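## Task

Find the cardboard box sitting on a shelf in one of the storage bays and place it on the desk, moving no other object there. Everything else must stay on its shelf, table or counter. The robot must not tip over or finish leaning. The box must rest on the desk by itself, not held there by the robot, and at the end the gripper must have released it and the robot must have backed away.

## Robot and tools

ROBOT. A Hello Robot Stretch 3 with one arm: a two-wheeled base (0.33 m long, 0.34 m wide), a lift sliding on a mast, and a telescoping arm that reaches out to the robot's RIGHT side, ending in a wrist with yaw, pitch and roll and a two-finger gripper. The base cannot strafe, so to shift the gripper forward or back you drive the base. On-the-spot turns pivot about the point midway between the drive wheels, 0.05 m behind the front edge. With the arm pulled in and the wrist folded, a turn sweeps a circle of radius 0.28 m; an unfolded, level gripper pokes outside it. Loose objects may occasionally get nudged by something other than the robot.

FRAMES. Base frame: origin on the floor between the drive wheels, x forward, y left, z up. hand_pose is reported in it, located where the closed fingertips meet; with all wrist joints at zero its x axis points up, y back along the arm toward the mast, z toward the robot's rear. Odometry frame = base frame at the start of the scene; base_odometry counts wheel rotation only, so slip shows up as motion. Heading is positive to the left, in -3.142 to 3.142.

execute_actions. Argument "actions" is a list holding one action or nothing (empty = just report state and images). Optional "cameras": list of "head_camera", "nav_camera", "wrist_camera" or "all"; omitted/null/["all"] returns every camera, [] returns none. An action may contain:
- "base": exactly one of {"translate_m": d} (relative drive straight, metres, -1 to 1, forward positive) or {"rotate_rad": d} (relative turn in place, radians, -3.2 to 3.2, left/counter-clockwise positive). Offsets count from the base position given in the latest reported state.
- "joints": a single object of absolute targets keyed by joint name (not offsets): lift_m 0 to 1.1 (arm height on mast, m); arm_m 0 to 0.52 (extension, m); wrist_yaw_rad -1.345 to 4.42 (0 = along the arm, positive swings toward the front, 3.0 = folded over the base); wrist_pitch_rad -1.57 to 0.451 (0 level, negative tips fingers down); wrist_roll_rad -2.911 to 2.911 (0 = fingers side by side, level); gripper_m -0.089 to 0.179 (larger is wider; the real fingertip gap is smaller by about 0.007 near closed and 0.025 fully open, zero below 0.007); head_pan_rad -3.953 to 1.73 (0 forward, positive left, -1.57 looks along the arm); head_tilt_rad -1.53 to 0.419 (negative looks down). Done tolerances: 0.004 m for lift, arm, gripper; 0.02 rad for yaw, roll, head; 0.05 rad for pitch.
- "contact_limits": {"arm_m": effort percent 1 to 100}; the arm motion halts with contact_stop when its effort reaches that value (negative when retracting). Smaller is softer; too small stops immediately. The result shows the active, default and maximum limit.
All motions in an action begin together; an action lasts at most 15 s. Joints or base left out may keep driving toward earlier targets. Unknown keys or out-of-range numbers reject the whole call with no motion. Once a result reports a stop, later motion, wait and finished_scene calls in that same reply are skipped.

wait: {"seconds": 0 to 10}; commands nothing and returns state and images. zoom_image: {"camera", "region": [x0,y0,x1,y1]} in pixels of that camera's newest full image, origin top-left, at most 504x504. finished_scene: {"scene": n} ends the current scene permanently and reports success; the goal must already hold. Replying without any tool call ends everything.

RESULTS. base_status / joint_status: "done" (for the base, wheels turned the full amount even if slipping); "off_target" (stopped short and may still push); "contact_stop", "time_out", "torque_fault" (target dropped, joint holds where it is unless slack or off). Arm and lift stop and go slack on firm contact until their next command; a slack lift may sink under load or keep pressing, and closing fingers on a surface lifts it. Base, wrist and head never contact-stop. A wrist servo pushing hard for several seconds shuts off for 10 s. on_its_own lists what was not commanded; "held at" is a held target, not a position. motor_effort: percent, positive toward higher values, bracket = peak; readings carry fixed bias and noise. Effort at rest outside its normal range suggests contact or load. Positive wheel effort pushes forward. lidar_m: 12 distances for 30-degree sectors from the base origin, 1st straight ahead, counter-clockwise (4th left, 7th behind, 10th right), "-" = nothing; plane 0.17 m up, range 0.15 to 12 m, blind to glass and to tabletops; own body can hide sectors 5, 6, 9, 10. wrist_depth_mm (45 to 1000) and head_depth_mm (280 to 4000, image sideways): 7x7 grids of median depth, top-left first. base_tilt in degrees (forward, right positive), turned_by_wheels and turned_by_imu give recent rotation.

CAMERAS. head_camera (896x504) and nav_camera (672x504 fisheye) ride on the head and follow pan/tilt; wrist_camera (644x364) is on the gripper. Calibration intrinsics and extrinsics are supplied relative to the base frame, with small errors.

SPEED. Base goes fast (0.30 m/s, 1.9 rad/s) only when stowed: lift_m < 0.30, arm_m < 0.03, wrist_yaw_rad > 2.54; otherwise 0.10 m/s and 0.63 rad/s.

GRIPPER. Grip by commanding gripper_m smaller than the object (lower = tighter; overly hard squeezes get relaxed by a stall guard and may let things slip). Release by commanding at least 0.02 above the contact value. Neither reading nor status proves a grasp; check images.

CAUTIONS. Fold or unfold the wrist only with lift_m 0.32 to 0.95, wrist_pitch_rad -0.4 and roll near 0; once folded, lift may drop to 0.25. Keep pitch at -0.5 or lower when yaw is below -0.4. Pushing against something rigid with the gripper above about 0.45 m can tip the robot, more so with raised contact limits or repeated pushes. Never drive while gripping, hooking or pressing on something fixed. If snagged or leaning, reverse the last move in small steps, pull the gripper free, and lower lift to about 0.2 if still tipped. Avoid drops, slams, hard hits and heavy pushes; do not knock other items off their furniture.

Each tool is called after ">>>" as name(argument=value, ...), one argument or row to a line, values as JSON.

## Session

>>> execute_actions(
  actions=[],
)

Scene clock: 0.00 s.
base_odometry: x=+0.000 y=+0.000 heading=+0.000 (m, m, rad; odometry frame)
turned_by_wheels: +0.000 (rad since the last result)
turned_by_imu: +0.000 (rad since the last result)
base_tilt: forward=+0.1 right=-1.3 (deg)
lidar_m: 0.99 0.95 1.05 1.01 1.00 1.09 1.06 1.00 1.00 1.98 2.07 1.22
head_depth_mm: 1093 1101 1111 1114 1125 1135 1141 / 1051 1059 1058 1072 1081 1087 1099 / 1012 1020 1025 1033 1040 1045 1056 / 974 980 986 995 1001 1006 1020 / 940 948 955 959 968 977 980 / 909 918 919 929 935 942 947 / 855 858 861 868 877 883 890
base_status: not commanded
joint_positions: lift_m=+0.387 arm_m=+0.001 wrist_yaw_rad=+2.903 wrist_pitch_rad=-0.517 wrist_roll_rad=+0.011 gripper_m=+0.037 head_pan_rad=+0.009 head_tilt_rad=-0.006
joint_status: not commanded
motor_effort: left_wheel=+0 right_wheel=+1 lift_m=+25 arm_m=+1 wrist_yaw_rad=+0 wrist_pitch_rad=+6 wrist_roll_rad=+0 gripper_m=+0 head_pan_rad=+0 head_tilt_rad=+1 (%)
hand_pose: x=+0.0286 y=+0.0590 z=+0.3780 quat_wxyz=(+0.262, +0.704, +0.097, +0.653) (m; base frame)
wrist_depth_mm: - 875 - - - 881 743 / - 936 - - - 939 779 / 822 - - - - 925 795 / 817 - 807 803 782 786 783 / 683 674 694 677 686 664 664 / 587 586 - 581 - 573 568 / 513 508 - 509 508 508 497
pictures: head_camera (sideways: a quarter turn clockwise sets it upright), nav_camera (sideways: a quarter turn counterclockwise sets it upright), wrist_camera
camera_calibration (this result's frames):
head_camera: T_world_to_cam=[[-0.0433629, 0.0233701, -0.998786, 1.3262], [-0.0450055, 0.998666, 0.0253212, -0.0250406], [0.998045, 0.0460489, -0.0422533, 0.00877692], [0, 0, 0, 1]] pos_world=[0.0476214, -0.00639048, 1.3256]
nav_camera: T_world_to_cam=[[-0.017157, -0.0570929, 0.998221, -1.25063], [-0.0136403, -0.998262, -0.0573297, 0.119035], [0.99976, -0.0145997, 0.0163485, -0.0657408], [0, 0, 0, 1]] pos_world=[0.0458915, 0.0464658, 1.2563]
wrist_camera: T_world_to_cam=[[0.972155, -0.232161, -0.0318684, 0.00373034], [-0.169897, -0.604609, -0.778192, 0.366727], [0.161398, 0.761938, -0.627218, 0.351979], [0, 0, 0, 1]] pos_world=[0.0018706, -0.045594, 0.50627]
Images, in order (width x height): head_camera 896x504, nav_camera 672x504, wrist_camera 644x364.

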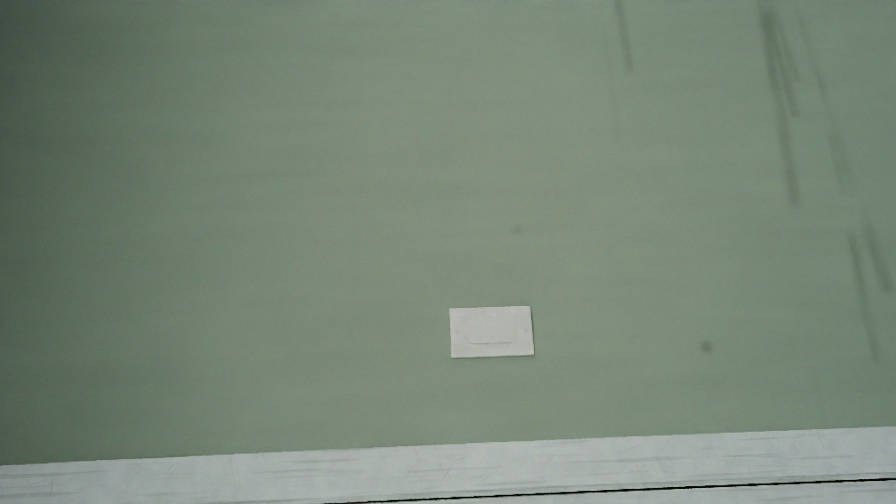

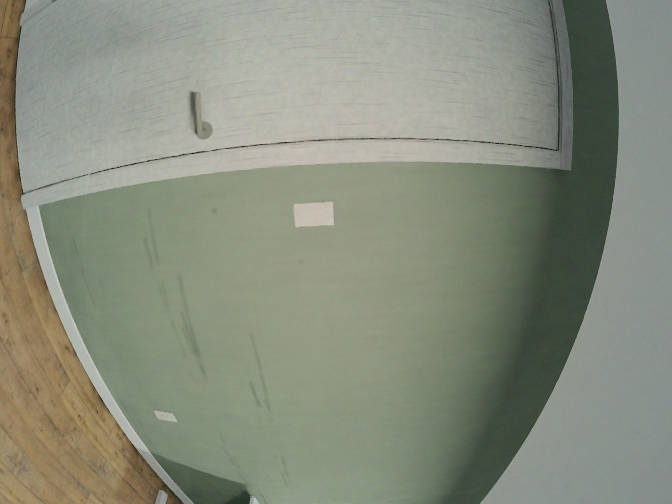

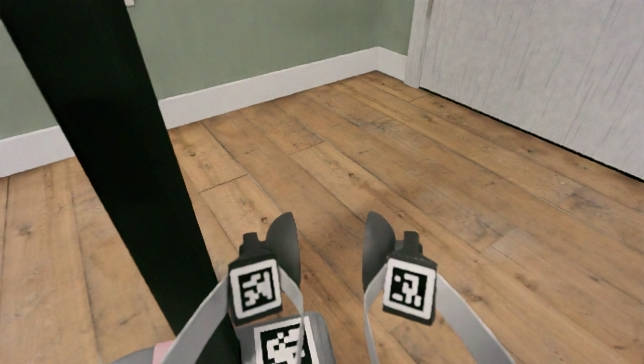

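>>> execute_actions(
  actions=[
    {"joints":{"lift_m":0.27,"wrist_pitch_rad":-0.4,"head_pan_rad":-0.4,"head_tilt_rad":-0.35},"base":{"rotate_rad":-2.75}},
  ],
  cameras=["head_camera","nav_camera"],
)

Scene clock: 11.73 s.
base_odometry: x=+0.000 y=+0.000 heading=-2.750 (m, m, rad; odometry frame)
turned_by_wheels: -2.750 (rad since the last result)
turned_by_imu: -2.765 (rad since the last result)
base_tilt: forward=+0.1 right=-1.3 (deg)
lidar_m: 1.31 0.99 1.98 2.07 1.35 1.01 0.95 1.01 1.03 1.00 1.05 1.06
head_depth_mm: 904 967 1045 1133 1230 1354 1431 / 901 960 1018 1100 1187 1296 1389 / 1654 1801 1686 1996 1611 1703 1458 / 1618 1738 1831 1957 2133 1803 1470 / 2372 2542 2737 2882 2392 1820 1474 / 2390 2554 2715 2901 2435 1831 1477 / 2328 2457 2612 2777 2424 1843 1489
base_status: done
joint_positions: lift_m=+0.271 arm_m=+0.001 wrist_yaw_rad=+2.903 wrist_pitch_rad=-0.421 wrist_roll_rad=+0.011 gripper_m=+0.037 head_pan_rad=-0.393 head_tilt_rad=-0.346
joint_status: all done
motor_effort: left_wheel=+3(15) right_wheel=-2(5) lift_m=+12(21) arm_m=+0(1) wrist_yaw_rad=+0(0) wrist_pitch_rad=+8(9) wrist_roll_rad=+1(1) gripper_m=+0(0) head_pan_rad=-2(22) head_tilt_rad=-2(14) (%)
hand_pose: x=+0.0316 y=+0.0718 z=+0.2826 quat_wxyz=(+0.230, +0.708, +0.063, +0.665) (m; base frame)
wrist_depth_mm: - - - - - - 878 / - - - - - - 879 / - 962 938 957 936 950 847 / 742 - 730 726 717 715 703 / 594 - 612 589 607 577 582 / 496 494 - 503 - 489 488 / 446 - - 430 423 426 419
pictures: head_camera (sideways: a quarter turn clockwise sets it upright), nav_camera (sideways: a quarter turn counterclockwise sets it upright)
camera_calibration (this result's frames):
head_camera: T_world_to_cam=[[-0.336535, 0.165306, -0.927048, 1.23417], [0.358913, 0.932676, 0.0360175, -0.0414162], [0.870589, -0.320609, -0.373208, 0.440328], [0, 0, 0, 1]] pos_world=[0.0468603, -0.0242142, 1.30996]
nav_camera: T_world_to_cam=[[0.270696, -0.173937, 0.946821, -1.18503], [-0.419493, -0.906561, -0.0466081, 0.107529], [0.866458, -0.384568, -0.318368, 0.370768], [0, 0, 0, 1]] pos_world=[0.0446361, 0.0339459, 1.24507]
Images, in order (width x height): head_camera 896x504, nav_camera 672x504.

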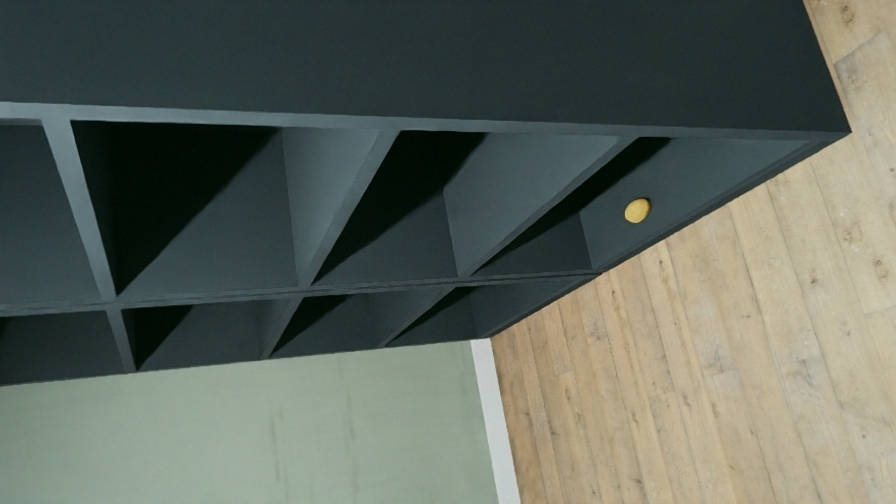

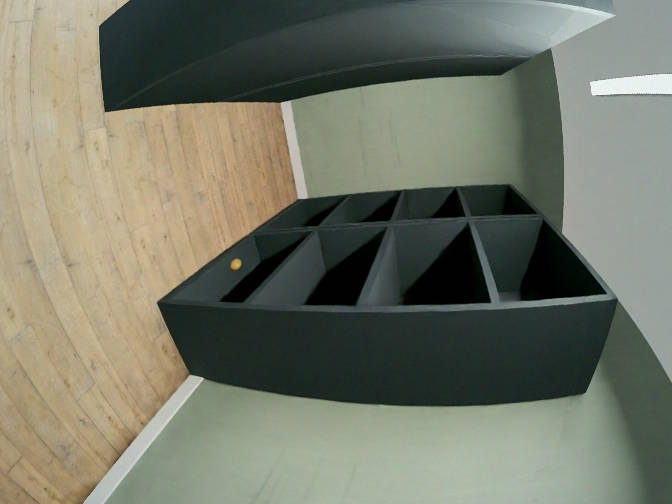

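>>> execute_actions(
  actions=[
    {"joints":{"head_pan_rad":-0.9,"head_tilt_rad":-0.5},"base":{"translate_m":1.0}},
  ],
  cameras=["head_camera","nav_camera"],
)

Scene clock: 18.70 s.
base_odometry: x=-0.924 y=-0.382 heading=-2.750 (m, m, rad; odometry frame)
turned_by_wheels: +0.000 (rad since the last result)
turned_by_imu: +0.000 (rad since the last result)
base_tilt: forward=+0.2 right=-1.3 (deg)
lidar_m: 1.19 0.47 0.35 0.35 2.70 2.02 1.94 1.42 1.07 0.57 1.07 0.98
head_depth_mm: 929 998 849 679 1120 910 1196 / 991 1063 863 1275 1133 942 1232 / 1058 1153 872 1366 1137 1358 1247 / 1016 1092 883 1307 1146 1444 1291 / 919 984 962 1156 1196 1407 1321 / 840 896 965 1087 1295 1533 1325 / 817 952 1881 1535 1864 1592 1340
base_status: done
joint_positions: lift_m=+0.271 arm_m=+0.001 wrist_yaw_rad=+2.903 wrist_pitch_rad=-0.420 wrist_roll_rad=+0.011 gripper_m=+0.037 head_pan_rad=-0.893 head_tilt_rad=-0.494
joint_status: all done
motor_effort: left_wheel=+3(13) right_wheel=-2(4) lift_m=+12(12) arm_m=+1(1) wrist_yaw_rad=+0(0) wrist_pitch_rad=+8(8) wrist_roll_rad=+0(1) gripper_m=+0(0) head_pan_rad=-2(23) head_tilt_rad=-2(10) (%)
hand_pose: x=+0.0317 y=+0.0719 z=+0.2828 quat_wxyz=(+0.229, +0.708, +0.063, +0.665) (m; base frame)
wrist_depth_mm: - - 342 357 377 397 419 / - - 368 386 411 435 465 / - - 397 415 444 478 511 / 740 - 438 460 492 531 570 / 594 - 479 515 546 561 580 / 498 493 - 498 - 489 494 / 445 - - 431 421 422 417
pictures: head_camera (sideways: a quarter turn clockwise sets it upright), nav_camera (sideways: a quarter turn counterclockwise sets it upright)
camera_calibration (this result's frames):
head_camera: T_world_to_cam=[[-0.299343, 0.409631, -0.86174, 1.14874], [0.765432, 0.642308, 0.0394343, -0.048337], [0.569656, -0.647799, -0.505815, 0.614719], [0, 0, 0, 1]] pos_world=[0.0306899, -0.0413002, 1.30276]
nav_camera: T_world_to_cam=[[0.239642, -0.388421, 0.889776, -1.1104], [-0.806619, -0.589704, -0.0401829, 0.101517], [0.540313, -0.708081, -0.454625, 0.550075], [0, 0, 0, 1]] pos_world=[0.0507712, 0.0180601, 1.24217]
Images, in order (width x height): head_camera 896x504, nav_camera 672x504.

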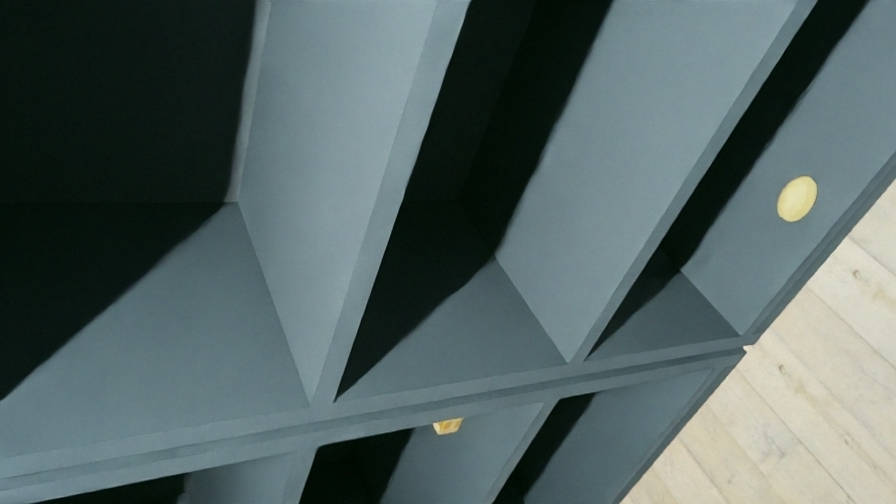

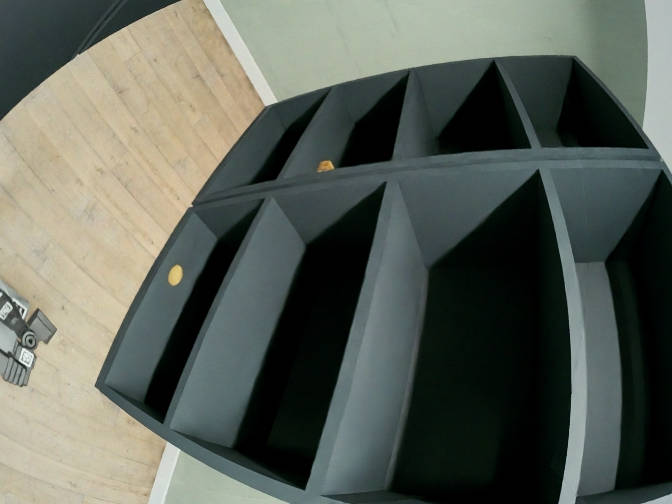

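>>> execute_actions(
  actions=[
    {"joints":{"head_pan_rad":-1.4,"head_tilt_rad":-0.8},"base":{"translate_m":1.0}},
  ],
  cameras=["head_camera"],
)

Scene clock: 26.57 s.
base_odometry: x=-1.848 y=-0.764 heading=-2.750 (m, m, rad; odometry frame)
turned_by_wheels: +0.000 (rad since the last result)
turned_by_imu: +0.001 (rad since the last result)
base_tilt: forward=+0.1 right=-1.3 (deg)
lidar_m: 0.79 0.43 0.32 0.31 0.33 0.46 2.93 1.19 0.62 0.61 1.01 0.81
head_depth_mm: 775 609 977 857 981 1241 1142 / 787 616 1166 1008 1337 1256 1148 / 798 622 1186 1012 1368 1272 1154 / 810 653 1196 1017 1396 1292 1162 / 820 660 1223 1026 1400 1310 1166 / 831 667 1248 1061 1418 1315 1172 / 840 676 1254 1071 1432 1329 1174
base_status: done
joint_positions: lift_m=+0.271 arm_m=+0.001 wrist_yaw_rad=+2.903 wrist_pitch_rad=-0.420 wrist_roll_rad=+0.011 gripper_m=+0.037 head_pan_rad=-1.393 head_tilt_rad=-0.790
joint_status: all done
motor_effort: left_wheel=+4(13) right_wheel=-2(4) lift_m=+12(12) arm_m=+1(1) wrist_yaw_rad=+0(0) wrist_pitch_rad=+8(8) wrist_roll_rad=+0(0) gripper_m=+0(0) head_pan_rad=-2(24) head_tilt_rad=-3(15) (%)
hand_pose: x=+0.0317 y=+0.0719 z=+0.2828 quat_wxyz=(+0.229, +0.708, +0.063, +0.665) (m; base frame)
wrist_depth_mm: - 299 310 327 344 363 381 / - 321 337 351 374 397 423 / 327 349 363 383 411 437 468 / 353 - 397 425 452 486 520 / 386 - 430 467 502 543 559 / 421 443 - 495 - 489 486 / 439 - - 430 427 420 415
pictures: head_camera (sideways: a quarter turn clockwise sets it upright)
camera_calibration (this result's frames):
head_camera: T_world_to_cam=[[-0.106636, 0.728517, -0.676677, 0.906339], [0.981912, 0.184245, 0.0436233, -0.055095], [0.156455, -0.659785, -0.734987, 0.915355], [0, 0, 0, 1]] pos_world=[0.00753507, -0.0461955, 1.28848]
Images, in order (width x height): head_camera 896x504.

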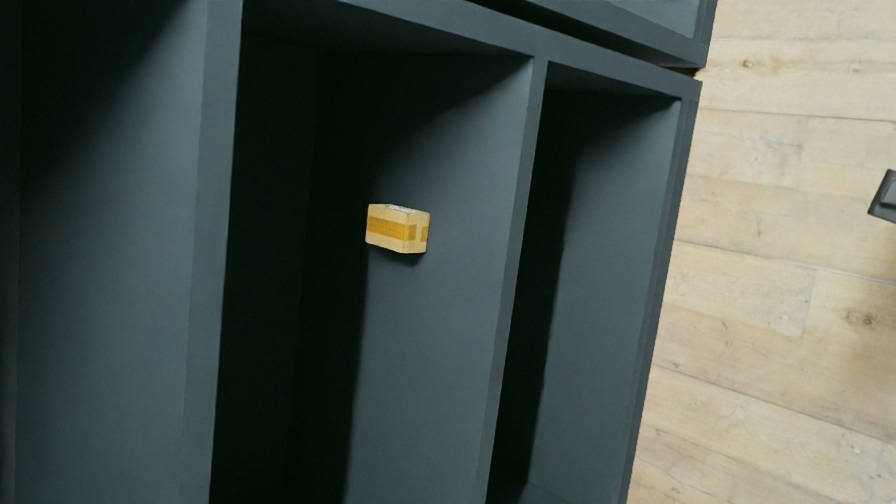

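>>> execute_actions(
  actions=[
    {"joints":{"lift_m":0.4},"base":{"translate_m":0.17}},
  ],
  cameras=[],
)

>>> execute_actions(
  actions=[
    {"joints":{"lift_m":0.58,"wrist_yaw_rad":0,"gripper_m":0.14,"arm_m":0.1}},
  ],
  cameras=[],
)

>>> execute_actions(
  actions=[
    {"joints":{"arm_m":0.32}},
  ],
  cameras=["wrist_camera"],
)

Scene clock: 33.13 s.
base_odometry: x=-2.005 y=-0.829 heading=-2.749 (m, m, rad; odometry frame)
turned_by_wheels: +0.000 (rad since the last result)
turned_by_imu: +0.001 (rad since the last result)
base_tilt: forward=+0.2 right=-1.4 (deg)
lidar_m: 0.62 0.42 0.32 0.31 0.32 0.45 3.12 1.35 0.66 1.06 0.83 0.64
head_depth_mm: 779 608 1142 1002 1329 1249 1144 / 787 616 1170 991 1349 1267 1147 / 797 643 1189 1013 1358 1274 1172 / 809 654 1203 1020 1397 1294 1153 / 821 659 1237 1027 1406 1315 1165 / 831 666 1249 1062 1411 1317 1167 / 840 699 1116 1067 1280 1301 1172
base_status: done
joint_positions: lift_m=+0.399 arm_m=+0.001 wrist_yaw_rad=+2.903 wrist_pitch_rad=-0.419 wrist_roll_rad=+0.011 gripper_m=+0.037 head_pan_rad=-1.393 head_tilt_rad=-0.790
joint_status: all done
motor_effort: left_wheel=+3(14) right_wheel=-2(5) lift_m=+37(39) arm_m=+1(0) wrist_yaw_rad=+0(0) wrist_pitch_rad=+8(8) wrist_roll_rad=+0(0) gripper_m=+0(0) head_pan_rad=-2(2) head_tilt_rad=-3(3) (%)
hand_pose: x=+0.0317 y=+0.0720 z=+0.4117 quat_wxyz=(+0.229, +0.708, +0.063, +0.665) (m; base frame)
wrist_depth_mm: - 295 307 321 340 359 379 / - 318 331 347 370 391 422 / 325 343 358 377 401 429 457 / 346 - 389 416 446 477 506 / 382 - 422 458 499 537 574 / 419 438 - 521 - 612 600 / 468 485 534 545 561 550 550
pictures: none
No camera images: the call's "cameras" was empty. Leave "cameras" out to get every camera's image.

Scene clock: 35.60 s.
base_odometry: x=-2.005 y=-0.829 heading=-2.749 (m, m, rad; odometry frame)
turned_by_wheels: +0.000 (rad since the last result)
turned_by_imu: +0.000 (rad since the last result)
base_tilt: forward=+0.2 right=-1.3 (deg)
lidar_m: 0.62 0.42 0.32 0.31 0.32 0.45 3.11 1.35 0.66 1.06 0.84 0.64
head_depth_mm: 776 608 1148 1003 1319 1253 - / 788 616 1168 989 1358 - 1114 / 798 644 1181 1008 1366 1286 1145 / 809 653 1210 1020 1404 1289 1160 / 818 659 1230 1025 1406 1312 1162 / 830 668 1246 1058 1406 1312 1171 / 841 702 1120 1068 1282 1304 1167
base_status: not commanded
joint_positions: lift_m=+0.579 arm_m=+0.100 wrist_yaw_rad=+0.003 wrist_pitch_rad=-0.419 wrist_roll_rad=+0.011 gripper_m=+0.140 head_pan_rad=-1.393 head_tilt_rad=-0.790
joint_status: all done
motor_effort: left_wheel=+3(3) right_wheel=-2(2) lift_m=+38(39) arm_m=+3(4) wrist_yaw_rad=-2(1) wrist_pitch_rad=+8(8) wrist_roll_rad=+1(0) gripper_m=+0(89) head_pan_rad=-2(2) head_tilt_rad=-3(3) (%)
hand_pose: x=-0.0210 y=-0.4688 z=+0.5918 quat_wxyz=(+0.688, +0.147, -0.695, -0.147) (m; base frame)
wrist_depth_mm: 635 646 637 642 630 509 332 / 603 636 623 608 614 514 334 / 434 438 432 421 423 420 331 / 330 330 327 324 322 321 303 / 649 814 885 876 841 318 323 / 661 - 779 767 773 - 363 / 630 652 670 673 674 501 406
pictures: none
No camera images: the call's "cameras" was empty. Leave "cameras" out to get every camera's image.

Scene clock: 38.47 s.
base_odometry: x=-2.005 y=-0.829 heading=-2.749 (m, m, rad; odometry frame)
turned_by_wheels: +0.000 (rad since the last result)
turned_by_imu: +0.000 (rad since the last result)
base_tilt: forward=+0.1 right=-1.3 (deg)
lidar_m: 0.62 0.42 0.32 0.31 0.32 0.45 3.09 1.34 0.66 1.06 0.83 0.64
head_depth_mm: 777 609 1139 1026 - 1260 1136 / 785 615 1169 1011 1333 1265 1148 / 797 645 1181 1011 1369 1275 1151 / 808 653 1200 1019 1397 1300 1157 / 818 659 1232 1024 1404 1316 1162 / 830 665 1244 1061 1408 1313 1169 / 839 701 1120 1068 1283 1296 1174
base_status: not commanded
joint_positions: lift_m=+0.579 arm_m=+0.320 wrist_yaw_rad=+0.001 wrist_pitch_rad=-0.419 wrist_roll_rad=+0.011 gripper_m=+0.140 head_pan_rad=-1.393 head_tilt_rad=-0.790
joint_status: all done
motor_effort: left_wheel=+3(3) right_wheel=-2(2) lift_m=+38(37) arm_m=+4(4) wrist_yaw_rad=-1(2) wrist_pitch_rad=+8(8) wrist_roll_rad=+0(0) gripper_m=+0(0) head_pan_rad=-2(2) head_tilt_rad=-3(3) (%)
hand_pose: x=-0.0213 y=-0.6888 z=+0.5918 quat_wxyz=(+0.688, +0.147, -0.695, -0.148) (m; base frame)
wrist_depth_mm: 451 445 450 446 436 435 339 / 492 491 486 480 472 464 338 / 434 431 424 423 421 413 335 / 331 326 327 244 321 316 307 / 264 275 262 243 261 269 255 / 221 - 219 219 218 - 216 / 196 184 189 187 187 184 186
pictures: wrist_camera
camera_calibration (this result's frames):
wrist_camera: T_world_to_cam=[[-0.999475, -0.00828767, -0.0313331, -0.00267223], [0.0216415, 0.549, -0.835542, 0.90505], [0.0241265, -0.835782, -0.548532, -0.0861009], [0, 0, 0, 1]] pos_world=[-0.0201802, -0.568856, 0.708895]
Images, in order (width x height): wrist_camera 644x364.

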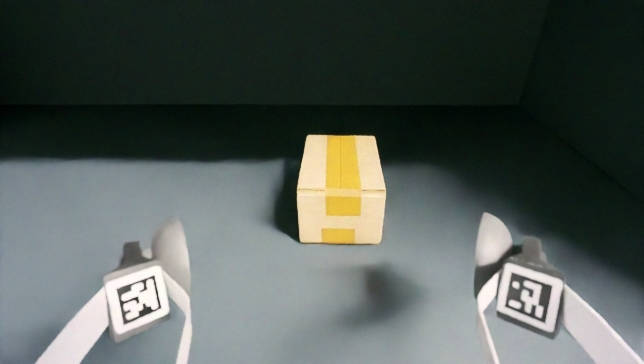

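>>> execute_actions(
  actions=[
    {"joints":{"arm_m":0.43,"lift_m":0.548},"base":{"translate_m":-0.01}},
  ],
  cameras=["wrist_camera"],
)

>>> execute_actions(
  actions=[
    {"joints":{"gripper_m":0.025}},
  ],
  cameras=["wrist_camera"],
)

Scene clock: 44.73 s.
base_odometry: x=-1.996 y=-0.825 heading=-2.749 (m, m, rad; odometry frame)
turned_by_wheels: +0.000 (rad since the last result)
turned_by_imu: +0.001 (rad since the last result)
base_tilt: forward=+0.2 right=-1.2 (deg)
lidar_m: 0.63 0.42 0.32 0.31 0.32 0.45 3.08 1.34 0.66 1.06 0.84 0.65
head_depth_mm: 775 607 1144 1045 1301 - - / 786 616 1167 - 1356 1262 1150 / 797 642 1185 1011 1368 1279 1148 / 807 653 1197 1021 1402 1297 1160 / 817 659 1233 1023 1414 1310 1161 / 830 666 1254 1060 1417 1317 1165 / 839 701 1136 1064 1297 1298 1172
base_status: done
joint_positions: lift_m=+0.549 arm_m=+0.430 wrist_yaw_rad=+0.001 wrist_pitch_rad=-0.419 wrist_roll_rad=+0.011 gripper_m=+0.140 head_pan_rad=-1.393 head_tilt_rad=-0.790
joint_status: all done
motor_effort: left_wheel=+3(5) right_wheel=-2(5) lift_m=+12(33) arm_m=+4(4) wrist_yaw_rad=-1(1) wrist_pitch_rad=+8(8) wrist_roll_rad=+0(0) gripper_m=+1(0) head_pan_rad=-1(2) head_tilt_rad=-3(3) (%)
hand_pose: x=-0.0213 y=-0.7988 z=+0.5610 quat_wxyz=(+0.688, +0.147, -0.695, -0.148) (m; base frame)
wrist_depth_mm: 354 351 351 344 342 338 325 / 384 382 378 373 368 365 333 / 360 356 353 349 347 342 316 / 270 270 268 175 264 263 262 / 217 226 216 141 204 221 211 / 183 - 176 119 168 - 178 / - 152 151 127 146 152 153
pictures: wrist_camera
camera_calibration (this result's frames):
wrist_camera: T_world_to_cam=[[-0.999475, -0.0082597, -0.031333, -0.00453241], [0.0216569, 0.548997, -0.835544, 0.939718], [0.0241031, -0.835784, -0.548529, -0.194927], [0, 0, 0, 1]] pos_world=[-0.0201831, -0.678856, 0.678111]
Images, in order (width x height): wrist_camera 644x364.

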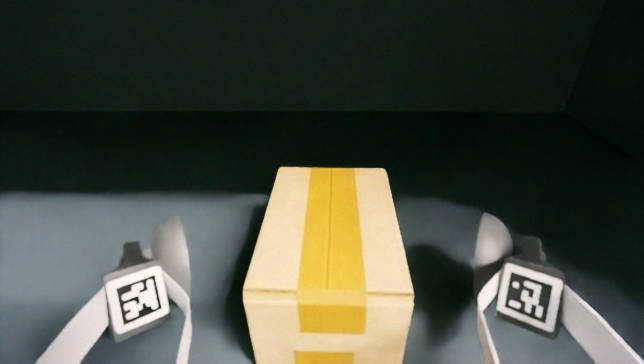

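Scene clock: 46.37 s.
base_odometry: x=-1.996 y=-0.825 heading=-2.749 (m, m, rad; odometry frame)
turned_by_wheels: +0.000 (rad since the last result)
turned_by_imu: +0.000 (rad since the last result)
base_tilt: forward=+0.1 right=-1.3 (deg)
lidar_m: 0.63 0.42 0.32 0.31 0.32 0.45 3.09 1.34 0.66 1.06 0.84 0.65
head_depth_mm: 775 609 1144 1047 1304 - - / 787 616 1172 - 1353 1267 1148 / 796 643 1187 1009 1373 1278 1155 / 808 651 1198 1017 1397 1297 1158 / 818 658 1236 1029 1411 1304 1163 / 828 666 1245 1060 1409 1313 1169 / 838 702 1138 1069 1299 1297 1177
base_status: not commanded
joint_positions: lift_m=+0.549 arm_m=+0.430 wrist_yaw_rad=+0.001 wrist_pitch_rad=-0.419 wrist_roll_rad=+0.011 gripper_m=+0.026 head_pan_rad=-1.393 head_tilt_rad=-0.790
joint_status: all done
motor_effort: left_wheel=+3(3) right_wheel=-2(2) lift_m=+12(12) arm_m=+5(4) wrist_yaw_rad=-1(2) wrist_pitch_rad=+8(8) wrist_roll_rad=+0(0) gripper_m=-22(99) head_pan_rad=-2(2) head_tilt_rad=-3(3) (%)
hand_pose: x=-0.0213 y=-0.7988 z=+0.5610 quat_wxyz=(+0.688, +0.147, -0.695, -0.148) (m; base frame)
wrist_depth_mm: 356 350 348 346 341 339 328 / 384 382 377 373 371 366 332 / 359 353 356 347 345 343 317 / 270 269 268 175 251 262 260 / 218 217 215 141 149 213 211 / 182 182 128 126 126 182 178 / 157 157 152 143 149 153 153
pictures: wrist_camera
camera_calibration (this result's frames):
wrist_camera: T_world_to_cam=[[-0.999475, -0.0082624, -0.0313342, -0.00453332], [0.021659, 0.548908, -0.835602, 0.939714], [0.0241036, -0.835842, -0.54844, -0.195032], [0, 0, 0, 1]] pos_world=[-0.0201832, -0.678869, 0.678122]
Images, in order (width x height): wrist_camera 644x364.

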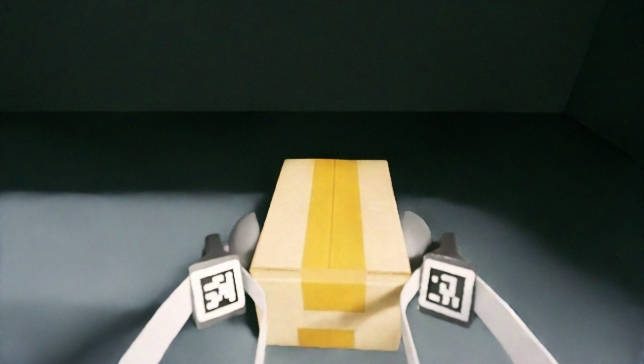

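>>> execute_actions(
  actions=[
    {"joints":{"lift_m":0.575}},
  ],
  cameras=[],
)

>>> execute_actions(
  actions=[
    {"joints":{"arm_m":0.1}},
  ],
  cameras=["wrist_camera"],
)

>>> execute_actions(
  actions=[
    {"joints":{"arm_m":0.0,"wrist_yaw_rad":2.65,"lift_m":0.285,"head_pan_rad":1.7,"head_tilt_rad":-0.5},"base":{"translate_m":-1.0}},
  ],
  cameras=["wrist_camera"],
)

Scene clock: 51.83 s.
base_odometry: x=-1.996 y=-0.825 heading=-2.749 (m, m, rad; odometry frame)
turned_by_wheels: +0.000 (rad since the last result)
turned_by_imu: +0.001 (rad since the last result)
base_tilt: forward=+0.2 right=-1.3 (deg)
lidar_m: 0.63 0.42 0.32 0.31 0.32 0.45 3.09 1.34 0.66 1.05 0.84 0.65
head_depth_mm: 773 609 1143 - 1315 1255 1145 / 786 614 1170 - 1355 1266 1151 / 797 643 1181 1007 1363 1278 1151 / 806 651 1204 1019 1396 1296 1157 / 817 660 1231 1027 1410 1311 1165 / 830 666 1244 1055 1417 1312 1165 / 840 701 1138 1068 1299 1299 1171
base_status: not commanded
joint_positions: lift_m=+0.574 arm_m=+0.430 wrist_yaw_rad=+0.001 wrist_pitch_rad=-0.425 wrist_roll_rad=+0.011 gripper_m=+0.029 head_pan_rad=-1.393 head_tilt_rad=-0.790
joint_status: all done
motor_effort: left_wheel=+3(3) right_wheel=-1(2) lift_m=+38(38) arm_m=+4(5) wrist_yaw_rad=-2(1) wrist_pitch_rad=+10(10) wrist_roll_rad=+1(0) gripper_m=-20(21) head_pan_rad=-2(2) head_tilt_rad=-3(3) (%)
hand_pose: x=-0.0213 y=-0.7981 z=+0.5854 quat_wxyz=(+0.688, +0.149, -0.695, -0.150) (m; base frame)
wrist_depth_mm: 350 352 348 344 343 338 326 / 382 377 377 375 371 364 333 / 406 402 397 395 388 384 332 / 315 312 310 176 295 305 300 / 253 252 250 142 153 247 246 / 213 211 127 127 126 211 207 / 183 182 177 142 173 180 178
pictures: none
No camera images: the call's "cameras" was empty. Leave "cameras" out to get every camera's image.

Scene clock: 55.47 s.
base_odometry: x=-1.996 y=-0.825 heading=-2.749 (m, m, rad; odometry frame)
turned_by_wheels: +0.000 (rad since the last result)
turned_by_imu: +0.000 (rad since the last result)
base_tilt: forward=+0.1 right=-1.3 (deg)
lidar_m: 0.63 0.42 0.32 0.31 0.32 0.45 3.10 1.34 0.66 1.06 0.84 0.65
head_depth_mm: 775 609 1142 999 1325 1257 - / 787 615 1171 1008 924 - 1111 / 798 642 1185 1011 1342 1288 1148 / 808 653 1206 1019 1399 1294 1160 / 818 658 1231 1029 1404 1302 1165 / 830 667 1242 1054 1414 1314 1167 / 840 703 1139 1063 1301 1300 1176
base_status: not commanded
joint_positions: lift_m=+0.574 arm_m=+0.100 wrist_yaw_rad=+0.001 wrist_pitch_rad=-0.426 wrist_roll_rad=+0.011 gripper_m=+0.029 head_pan_rad=-1.393 head_tilt_rad=-0.790
joint_status: all done
motor_effort: left_wheel=+3(3) right_wheel=-2(1) lift_m=+38(38) arm_m=-3(2) wrist_yaw_rad=-1(1) wrist_pitch_rad=+10(10) wrist_roll_rad=+1(1) gripper_m=-21(20) head_pan_rad=-2(2) head_tilt_rad=-3(3) (%)
hand_pose: x=-0.0213 y=-0.4688 z=+0.5853 quat_wxyz=(+0.688, +0.149, -0.695, -0.150) (m; base frame)
wrist_depth_mm: 638 651 635 638 641 491 319 / 611 597 599 585 578 488 318 / 413 413 409 405 402 395 318 / 327 320 317 177 307 305 305 / 685 881 889 141 152 452 334 / 687 768 127 126 126 450 365 / 645 654 642 143 636 519 415
pictures: wrist_camera
camera_calibration (this result's frames):
wrist_camera: T_world_to_cam=[[-0.999476, -0.00800994, -0.0313777, -0.000913011], [0.0216777, 0.554338, -0.83201, 0.779293], [0.0240582, -0.832253, -0.553873, 0.09903], [0, 0, 0, 1]] pos_world=[-0.0201883, -0.34958, 0.7032]
Images, in order (width x height): wrist_camera 644x364.

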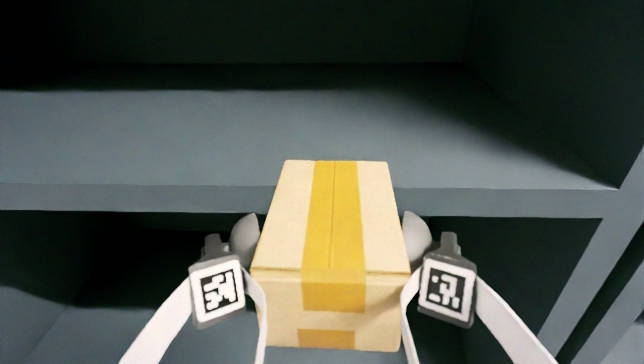

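Scene clock: 62.27 s.
base_odometry: x=-1.072 y=-0.443 heading=-2.749 (m, m, rad; odometry frame)
turned_by_wheels: +0.000 (rad since the last result)
turned_by_imu: +0.002 (rad since the last result)
base_tilt: forward=+0.1 right=-1.4 (deg)
lidar_m: 1.18 0.47 0.35 0.34 0.36 2.19 2.10 1.42 0.60 0.88 0.88 0.86
head_depth_mm: - - 299 332 373 425 492 / - 285 305 338 381 435 507 / - 287 310 346 390 446 523 / - 290 316 352 399 458 539 / - 292 322 360 408 472 555 / - 296 328 368 414 470 - / 284 301 330 - - - -
base_status: done
joint_positions: lift_m=+0.286 arm_m=+0.001 wrist_yaw_rad=+2.648 wrist_pitch_rad=-0.426 wrist_roll_rad=+0.011 gripper_m=+0.029 head_pan_rad=+1.693 head_tilt_rad=-0.507
joint_status: all done
motor_effort: left_wheel=+3(8) right_wheel=-2(6) lift_m=+12(35) arm_m=-2(3) wrist_yaw_rad=+1(1) wrist_pitch_rad=+10(10) wrist_roll_rad=+1(0) gripper_m=-21(21) head_pan_rad=+2(30) head_tilt_rad=+2(16) (%)
hand_pose: x=+0.0846 y=+0.0505 z=+0.2965 quat_wxyz=(+0.314, +0.710, -0.025, +0.630) (m; base frame)
wrist_depth_mm: 291 318 349 397 448 517 607 / 308 338 378 427 486 570 697 / 330 363 405 459 537 643 796 / 350 386 436 176 594 703 730 / 379 418 456 141 152 596 585 / 413 450 127 127 126 510 502 / - 452 429 142 421 438 435
pictures: wrist_camera
camera_calibration (this result's frames):
wrist_camera: T_world_to_cam=[[0.883523, -0.467337, -0.0313716, -0.036083], [-0.282241, -0.477745, -0.831925, 0.326623], [0.373802, 0.743879, -0.554, 0.25958], [0, 0, 0, 1]] pos_world=[0.0270354, -0.0539162, 0.414401]
Images, in order (width x height): wrist_camera 644x364.

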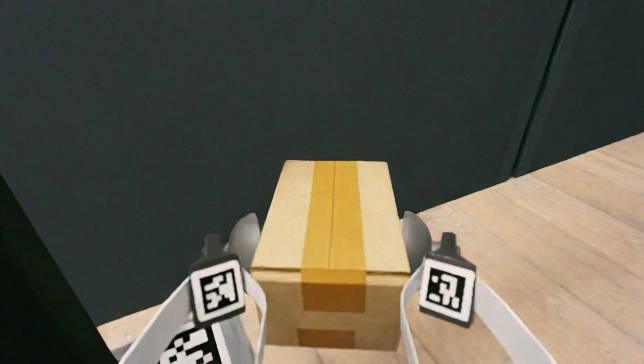

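>>> execute_actions(
  actions=[
    {"base":{"translate_m":-0.74},"joints":{"head_tilt_rad":-0.4}},
  ],
  cameras=["head_camera","nav_camera"],
)

Scene clock: 68.53 s.
base_odometry: x=-0.389 y=-0.160 heading=-2.749 (m, m, rad; odometry frame)
turned_by_wheels: +0.000 (rad since the last result)
turned_by_imu: +0.001 (rad since the last result)
base_tilt: forward=+0.2 right=-1.3 (deg)
lidar_m: 1.26 0.62 0.73 2.24 1.92 1.43 1.36 1.39 1.04 1.01 0.74 1.47
head_depth_mm: 3131 3341 3659 2909 2125 1662 1377 / 3240 3389 3575 2934 2126 1680 1386 / 3231 3494 3618 2956 2142 1688 1392 / 3281 3536 3820 2966 2160 1697 1399 / 3328 3583 2986 2998 2173 1717 1405 / 3338 3587 2717 2746 2191 1750 1450 / 2811 2871 2527 3016 - - -
base_status: done
joint_positions: lift_m=+0.286 arm_m=+0.001 wrist_yaw_rad=+2.648 wrist_pitch_rad=-0.426 wrist_roll_rad=+0.011 gripper_m=+0.029 head_pan_rad=+1.693 head_tilt_rad=-0.409
joint_status: all done
motor_effort: left_wheel=+3(9) right_wheel=-2(7) lift_m=+12(13) arm_m=-3(2) wrist_yaw_rad=+1(1) wrist_pitch_rad=+10(10) wrist_roll_rad=+0(0) gripper_m=-21(20) head_pan_rad=+2(2) head_tilt_rad=+3(9) (%)
hand_pose: x=+0.0845 y=+0.0505 z=+0.2965 quat_wxyz=(+0.314, +0.710, -0.025, +0.630) (m; base frame)
wrist_depth_mm: - - - - 640 543 653 / - - - - 685 612 744 / - - - 927 709 686 827 / 770 743 756 175 683 709 721 / 616 614 612 141 153 596 591 / 535 511 127 126 126 510 504 / - 454 427 142 416 434 431
pictures: head_camera (sideways: a quarter turn clockwise sets it upright), nav_camera (sideways: a quarter turn counterclockwise sets it upright)
camera_calibration (this result's frames):
head_camera: T_world_to_cam=[[0.0290045, -0.431216, -0.901783, 1.19897], [-0.988709, -0.145063, 0.0375659, -0.0352085], [-0.147014, 0.890511, -0.430554, 0.521161], [0, 0, 0, 1]] pos_world=[0.00703143, 0.0478079, 1.30692]
nav_camera: T_world_to_cam=[[0.0107885, 0.379523, 0.925119, -1.15512], [0.995907, 0.0789506, -0.0440029, 0.0954994], [-0.0897388, 0.921807, -0.377118, 0.453059], [0, 0, 0, 1]] pos_world=[-0.0419895, 0.0132214, 1.24368]
Images, in order (width x height): head_camera 896x504, nav_camera 672x504.

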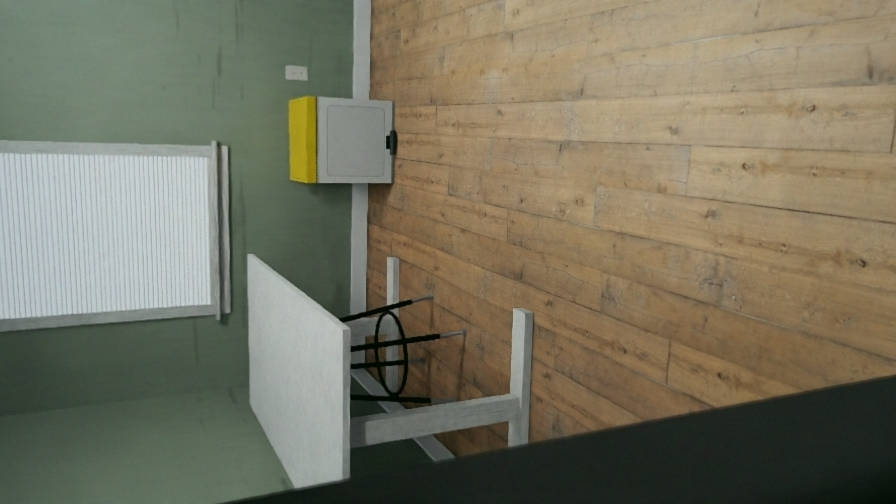

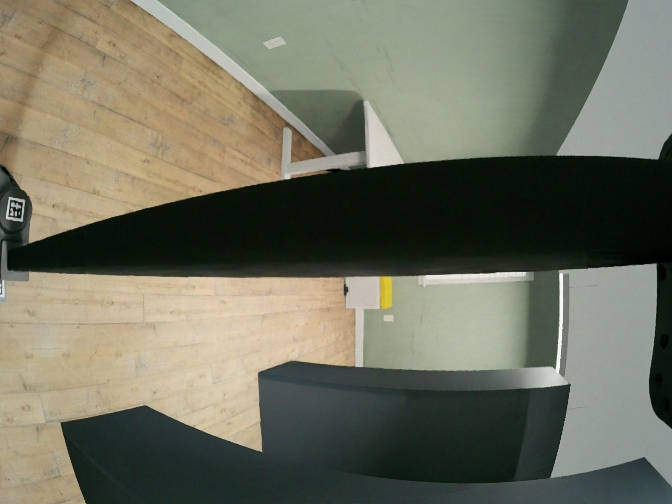

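>>> execute_actions(
  actions=[
    {"base":{"rotate_rad":-1.595},"joints":{"head_pan_rad":-1.57,"head_tilt_rad":-0.7}},
  ],
  cameras=[],
)

>>> execute_actions(
  actions=[
    {"base":{"translate_m":-1.0}},
  ],
  cameras=[],
)

>>> execute_actions(
  actions=[
    {"base":{"translate_m":-1.0}},
  ],
  cameras=[],
)

>>> execute_actions(
  actions=[
    {"base":{"translate_m":-0.3},"joints":{"lift_m":0.6}},
  ],
  cameras=[],
)

>>> execute_actions(
  actions=[
    {"joints":{"lift_m":0.8,"wrist_yaw_rad":0}},
  ],
)

Scene clock: 77.87 s.
base_odometry: x=-0.389 y=-0.160 heading=+1.939 (m, m, rad; odometry frame)
turned_by_wheels: -1.595 (rad since the last result)
turned_by_imu: -1.602 (rad since the last result)
base_tilt: forward=+0.1 right=-1.2 (deg)
lidar_m: 1.01 0.74 1.45 1.33 0.63 0.72 2.11 1.94 1.44 1.37 1.41 1.05
head_depth_mm: 1210 1356 1547 1764 1572 1343 1180 / 1214 1363 1567 1766 1579 1357 1187 / 1212 1361 1555 1764 1594 1362 1191 / 1206 1351 1546 1769 1593 1363 1194 / 1207 1358 1553 1776 1613 1377 1197 / 1207 1366 1556 1783 1624 1376 1202 / 1215 1362 1554 1807 1637 1391 1213
base_status: done
joint_positions: lift_m=+0.286 arm_m=+0.001 wrist_yaw_rad=+2.648 wrist_pitch_rad=-0.426 wrist_roll_rad=+0.011 gripper_m=+0.029 head_pan_rad=-1.563 head_tilt_rad=-0.692
joint_status: all done
motor_effort: left_wheel=+3(14) right_wheel=-2(6) lift_m=+12(13) arm_m=-3(3) wrist_yaw_rad=+1(1) wrist_pitch_rad=+10(10) wrist_roll_rad=+1(1) gripper_m=-20(21) head_pan_rad=-2(29) head_tilt_rad=-3(15) (%)
hand_pose: x=+0.0845 y=+0.0505 z=+0.2965 quat_wxyz=(+0.314, +0.710, -0.025, +0.630) (m; base frame)
wrist_depth_mm: - - - - - 740 768 / - - - - 764 815 820 / - - - - 811 878 819 / 768 761 742 175 705 731 739 / 619 611 607 142 152 593 589 / 529 513 128 127 126 512 501 / - 461 426 142 420 434 430
pictures: none
No camera images: the call's "cameras" was empty. Leave "cameras" out to get every camera's image.

Scene clock: 82.87 s.
base_odometry: x=-0.028 y=-1.092 heading=+1.939 (m, m, rad; odometry frame)
turned_by_wheels: +0.000 (rad since the last result)
turned_by_imu: +0.001 (rad since the last result)
base_tilt: forward=+0.1 right=-1.3 (deg)
lidar_m: 1.88 0.72 0.55 1.41 1.03 0.90 2.33 1.35 1.42 1.38 1.44 1.96
head_depth_mm: 1189 1341 1525 1742 1574 1353 1178 / 1193 1339 1540 1747 1587 1354 1182 / 1200 1348 1544 1743 1593 1361 1190 / 1201 1350 1547 1766 1604 1367 1195 / 1207 1357 1556 1782 1609 1373 1202 / 1205 1359 1553 1790 1621 1381 1207 / 1207 1365 1556 1806 1627 1386 1213
base_status: done
joint_positions: lift_m=+0.286 arm_m=+0.001 wrist_yaw_rad=+2.648 wrist_pitch_rad=-0.426 wrist_roll_rad=+0.011 gripper_m=+0.029 head_pan_rad=-1.563 head_tilt_rad=-0.692
joint_status: not commanded
motor_effort: left_wheel=+4(9) right_wheel=-2(6) lift_m=+12(12) arm_m=-2(2) wrist_yaw_rad=+1(1) wrist_pitch_rad=+10(10) wrist_roll_rad=+0(1) gripper_m=-21(20) head_pan_rad=-2(2) head_tilt_rad=-3(2) (%)
hand_pose: x=+0.0845 y=+0.0505 z=+0.2965 quat_wxyz=(+0.314, +0.710, -0.025, +0.630) (m; base frame)
wrist_depth_mm: - - - 572 656 - - / - - - 612 715 - - / - - 878 671 785 946 954 / 760 749 709 176 705 728 727 / 619 612 610 141 153 598 587 / 532 513 127 126 126 511 502 / - 457 425 142 419 436 435
pictures: none
No camera images: the call's "cameras" was empty. Leave "cameras" out to get every camera's image.

Scene clock: 87.87 s.
base_odometry: x=+0.332 y=-2.025 heading=+1.940 (m, m, rad; odometry frame)
turned_by_wheels: +0.000 (rad since the last result)
turned_by_imu: +0.001 (rad since the last result)
base_tilt: forward=+0.1 right=-1.3 (deg)
lidar_m: 2.59 1.29 0.56 0.54 0.56 1.80 1.34 1.07 0.93 0.87 1.42 1.97
head_depth_mm: 1172 1277 1046 837 1497 1347 1178 / 1175 1282 1054 840 1512 1354 1182 / 1177 1302 1062 849 1480 1336 1186 / 1182 1303 1072 855 1532 1370 1198 / 1190 1330 1524 1787 1608 1373 1200 / 1189 1338 1534 1784 1621 1380 1205 / 1198 1338 1544 1788 1630 1394 1213
base_status: done
joint_positions: lift_m=+0.286 arm_m=+0.001 wrist_yaw_rad=+2.648 wrist_pitch_rad=-0.426 wrist_roll_rad=+0.011 gripper_m=+0.029 head_pan_rad=-1.563 head_tilt_rad=-0.692
joint_status: not commanded
motor_effort: left_wheel=+3(9) right_wheel=-2(6) lift_m=+12(13) arm_m=-2(2) wrist_yaw_rad=+1(1) wrist_pitch_rad=+10(10) wrist_roll_rad=+0(0) gripper_m=-21(20) head_pan_rad=-2(2) head_tilt_rad=-3(3) (%)
hand_pose: x=+0.0845 y=+0.0505 z=+0.2965 quat_wxyz=(+0.314, +0.710, -0.025, +0.630) (m; base frame)
wrist_depth_mm: 435 473 535 - - - - / 463 506 570 - - - - / 490 540 611 939 947 955 946 / 522 575 652 176 707 745 726 / 568 591 609 141 152 597 589 / 525 512 128 127 126 511 498 / - 455 426 142 420 437 433
pictures: none
No camera images: the call's "cameras" was empty. Leave "cameras" out to get every camera's image.

Scene clock: 92.27 s.
base_odometry: x=+0.440 y=-2.305 heading=+1.940 (m, m, rad; odometry frame)
turned_by_wheels: +0.000 (rad since the last result)
turned_by_imu: +0.001 (rad since the last result)
base_tilt: forward=+0.2 right=-1.3 (deg)
lidar_m: 1.96 0.76 0.56 0.56 2.02 1.50 1.04 1.31 0.80 0.89 0.90 1.95
head_depth_mm: 1164 1274 1044 837 1469 1346 1180 / 1173 1288 1059 843 1468 1346 1190 / 1173 1298 1064 850 1518 1364 1200 / 1175 1296 1075 856 1528 1368 1218 / 1177 1300 1083 861 1452 1346 1198 / 1183 1307 1095 866 1508 1386 1208 / 1188 1337 1186 872 1519 1388 1215
base_status: done
joint_positions: lift_m=+0.599 arm_m=+0.001 wrist_yaw_rad=+2.648 wrist_pitch_rad=-0.426 wrist_roll_rad=+0.011 gripper_m=+0.029 head_pan_rad=-1.563 head_tilt_rad=-0.692
joint_status: all done
motor_effort: left_wheel=+4(11) right_wheel=-2(8) lift_m=+38(39) arm_m=-3(2) wrist_yaw_rad=+1(1) wrist_pitch_rad=+10(11) wrist_roll_rad=+0(1) gripper_m=-21(21) head_pan_rad=-2(2) head_tilt_rad=-2(3) (%)
hand_pose: x=+0.0845 y=+0.0505 z=+0.6102 quat_wxyz=(+0.314, +0.710, -0.025, +0.630) (m; base frame)
wrist_depth_mm: - - 532 593 695 - - / - - 577 647 - - - / - - 638 707 - - - / - - 712 176 - - - / - - - 141 152 - - / 903 886 127 127 126 872 845 / - 787 746 143 745 745 750
pictures: none
No camera images: the call's "cameras" was empty. Leave "cameras" out to get every camera's image.

Scene clock: 94.93 s.
base_odometry: x=+0.440 y=-2.305 heading=+1.940 (m, m, rad; odometry frame)
turned_by_wheels: +0.000 (rad since the last result)
turned_by_imu: +0.000 (rad since the last result)
base_tilt: forward=+0.1 right=-1.3 (deg)
lidar_m: 1.96 0.76 0.56 0.55 2.01 1.50 1.04 1.31 0.80 0.89 0.90 1.95
head_depth_mm: 1165 1273 1045 834 1463 1373 - / 1167 1283 1054 841 1471 1358 - / 1177 1299 1066 847 578 - - / 1177 1305 1074 857 766 1365 1196 / 1182 1309 1084 859 1457 1342 1203 / 1184 1310 1094 869 1510 1384 1208 / 1190 1335 1192 871 1518 1391 1214
base_status: not commanded
joint_positions: lift_m=+0.799 arm_m=+0.001 wrist_yaw_rad=+0.002 wrist_pitch_rad=-0.426 wrist_roll_rad=+0.011 gripper_m=+0.029 head_pan_rad=-1.563 head_tilt_rad=-0.692
joint_status: all done
motor_effort: left_wheel=+3(3) right_wheel=-2(1) lift_m=+38(41) arm_m=-2(3) wrist_yaw_rad=-2(3) wrist_pitch_rad=+11(10) wrist_roll_rad=+0(1) gripper_m=-20(20) head_pan_rad=-2(2) head_tilt_rad=-2(3) (%)
hand_pose: x=-0.0210 y=-0.3696 z=+0.8102 quat_wxyz=(+0.688, +0.150, -0.695, -0.150) (m; base frame)
wrist_depth_mm: - - - - - 949 956 / - - 722 713 705 704 705 / - 504 498 496 494 489 480 / 389 383 385 176 360 376 374 / - - 348 141 153 - - / - - 127 126 126 - - / - - 929 142 916 962 945
pictures: head_camera (sideways: a quarter turn clockwise sets it upright), nav_camera (sideways: a quarter turn counterclockwise sets it upright), wrist_camera
camera_calibration (this result's frames):
head_camera: T_world_to_cam=[[0.0186386, 0.666492, -0.745279, 0.994979], [0.998895, 0.0197527, 0.0426458, -0.0539315], [0.0431444, -0.745251, -0.665387, 0.825524], [0, 0, 0, 1]] pos_world=[-0.000289796, -0.0468575, 1.29313]
nav_camera: T_world_to_cam=[[-0.0521999, -0.61935, 0.783378, -0.969886], [-0.998488, 0.0458987, -0.0302455, 0.089741], [-0.0172234, -0.783772, -0.620809, 0.769691], [0, 0, 0, 1]] pos_world=[0.052234, -0.00155541, 1.24033]
wrist_camera: T_world_to_cam=[[-0.999465, -0.00916103, -0.0313847, 0.00677932], [0.0210328, 0.554771, -0.831737, 0.911346], [0.0250309, -0.831953, -0.554281, 0.306589], [0, 0, 0, 1]] pos_world=[-0.0200667, -0.250458, 0.92815]
Images, in order (width x height): head_camera 896x504, nav_camera 672x504, wrist_camera 644x364.

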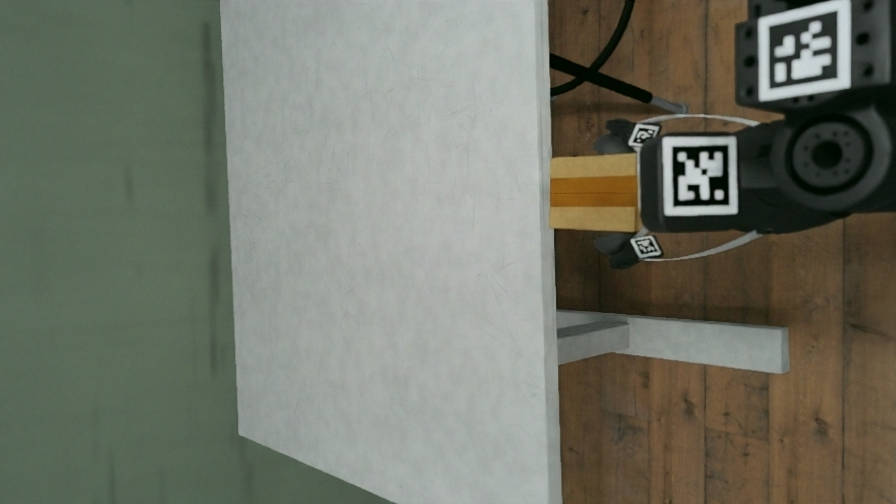

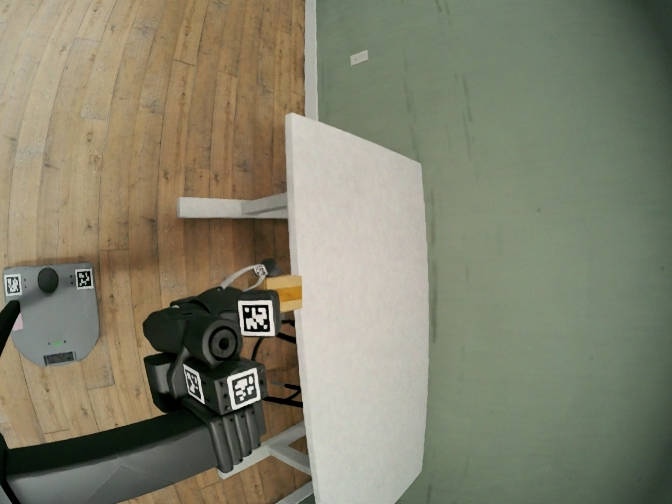

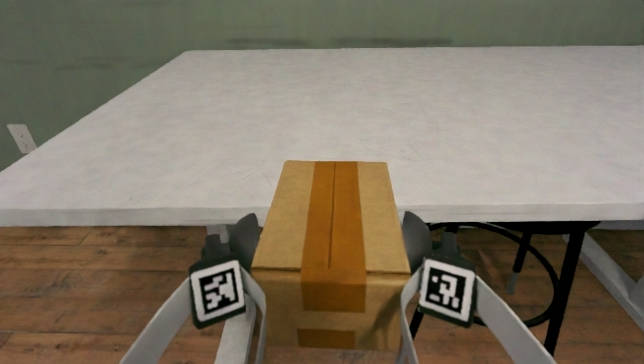

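Rest is at lift ≈0.737.

>>> execute_actions(
  actions=[
    {"joints":{"lift_m":0.765,"arm_m":0.33}},
  ],
  cameras=[],
)

Scene clock: 100.50 s.
base_odometry: x=+0.440 y=-2.305 heading=+1.940 (m, m, rad; odometry frame)
turned_by_wheels: +0.000 (rad since the last result)
turned_by_imu: +0.001 (rad since the last result)
base_tilt: forward=+0.2 right=-1.3 (deg)
lidar_m: 1.96 0.76 0.56 0.55 2.02 1.50 1.04 1.31 0.80 0.90 0.90 1.96
head_depth_mm: 1166 1275 1045 860 - - 1173 / 1168 1289 1094 - 1478 1347 1186 / 1167 1300 1104 - 1516 1360 1190 / 1173 1299 1077 840 1521 1374 1197 / 1178 1307 1079 860 1459 1342 1198 / 1182 1311 1093 867 1506 1386 1207 / 1188 1334 1190 873 1519 1384 1215
base_status: not commanded
joint_positions: lift_m=+0.766 arm_m=+0.330 wrist_yaw_rad=+0.001 wrist_pitch_rad=-0.426 wrist_roll_rad=+0.011 gripper_m=+0.029 head_pan_rad=-1.563 head_tilt_rad=-0.692
joint_status: all done
motor_effort: left_wheel=+3(3) right_wheel=-2(2) lift_m=+12(30) arm_m=+4(3) wrist_yaw_rad=-1(2) wrist_pitch_rad=+11(11) wrist_roll_rad=+0(1) gripper_m=-21(21) head_pan_rad=-2(2) head_tilt_rad=-3(2) (%)
hand_pose: x=-0.0213 y=-0.6979 z=+0.7764 quat_wxyz=(+0.687, +0.149, -0.695, -0.150) (m; base frame)
wrist_depth_mm: 712 698 702 688 692 682 685 / 768 608 599 594 584 580 577 / 423 422 418 412 414 404 406 / 322 320 319 176 300 312 310 / 259 259 258 141 153 254 253 / 219 218 127 127 126 217 213 / 189 187 182 142 178 184 184
pictures: none
No camera images: the call's "cameras" was empty. Leave "cameras" out to get every camera's image.


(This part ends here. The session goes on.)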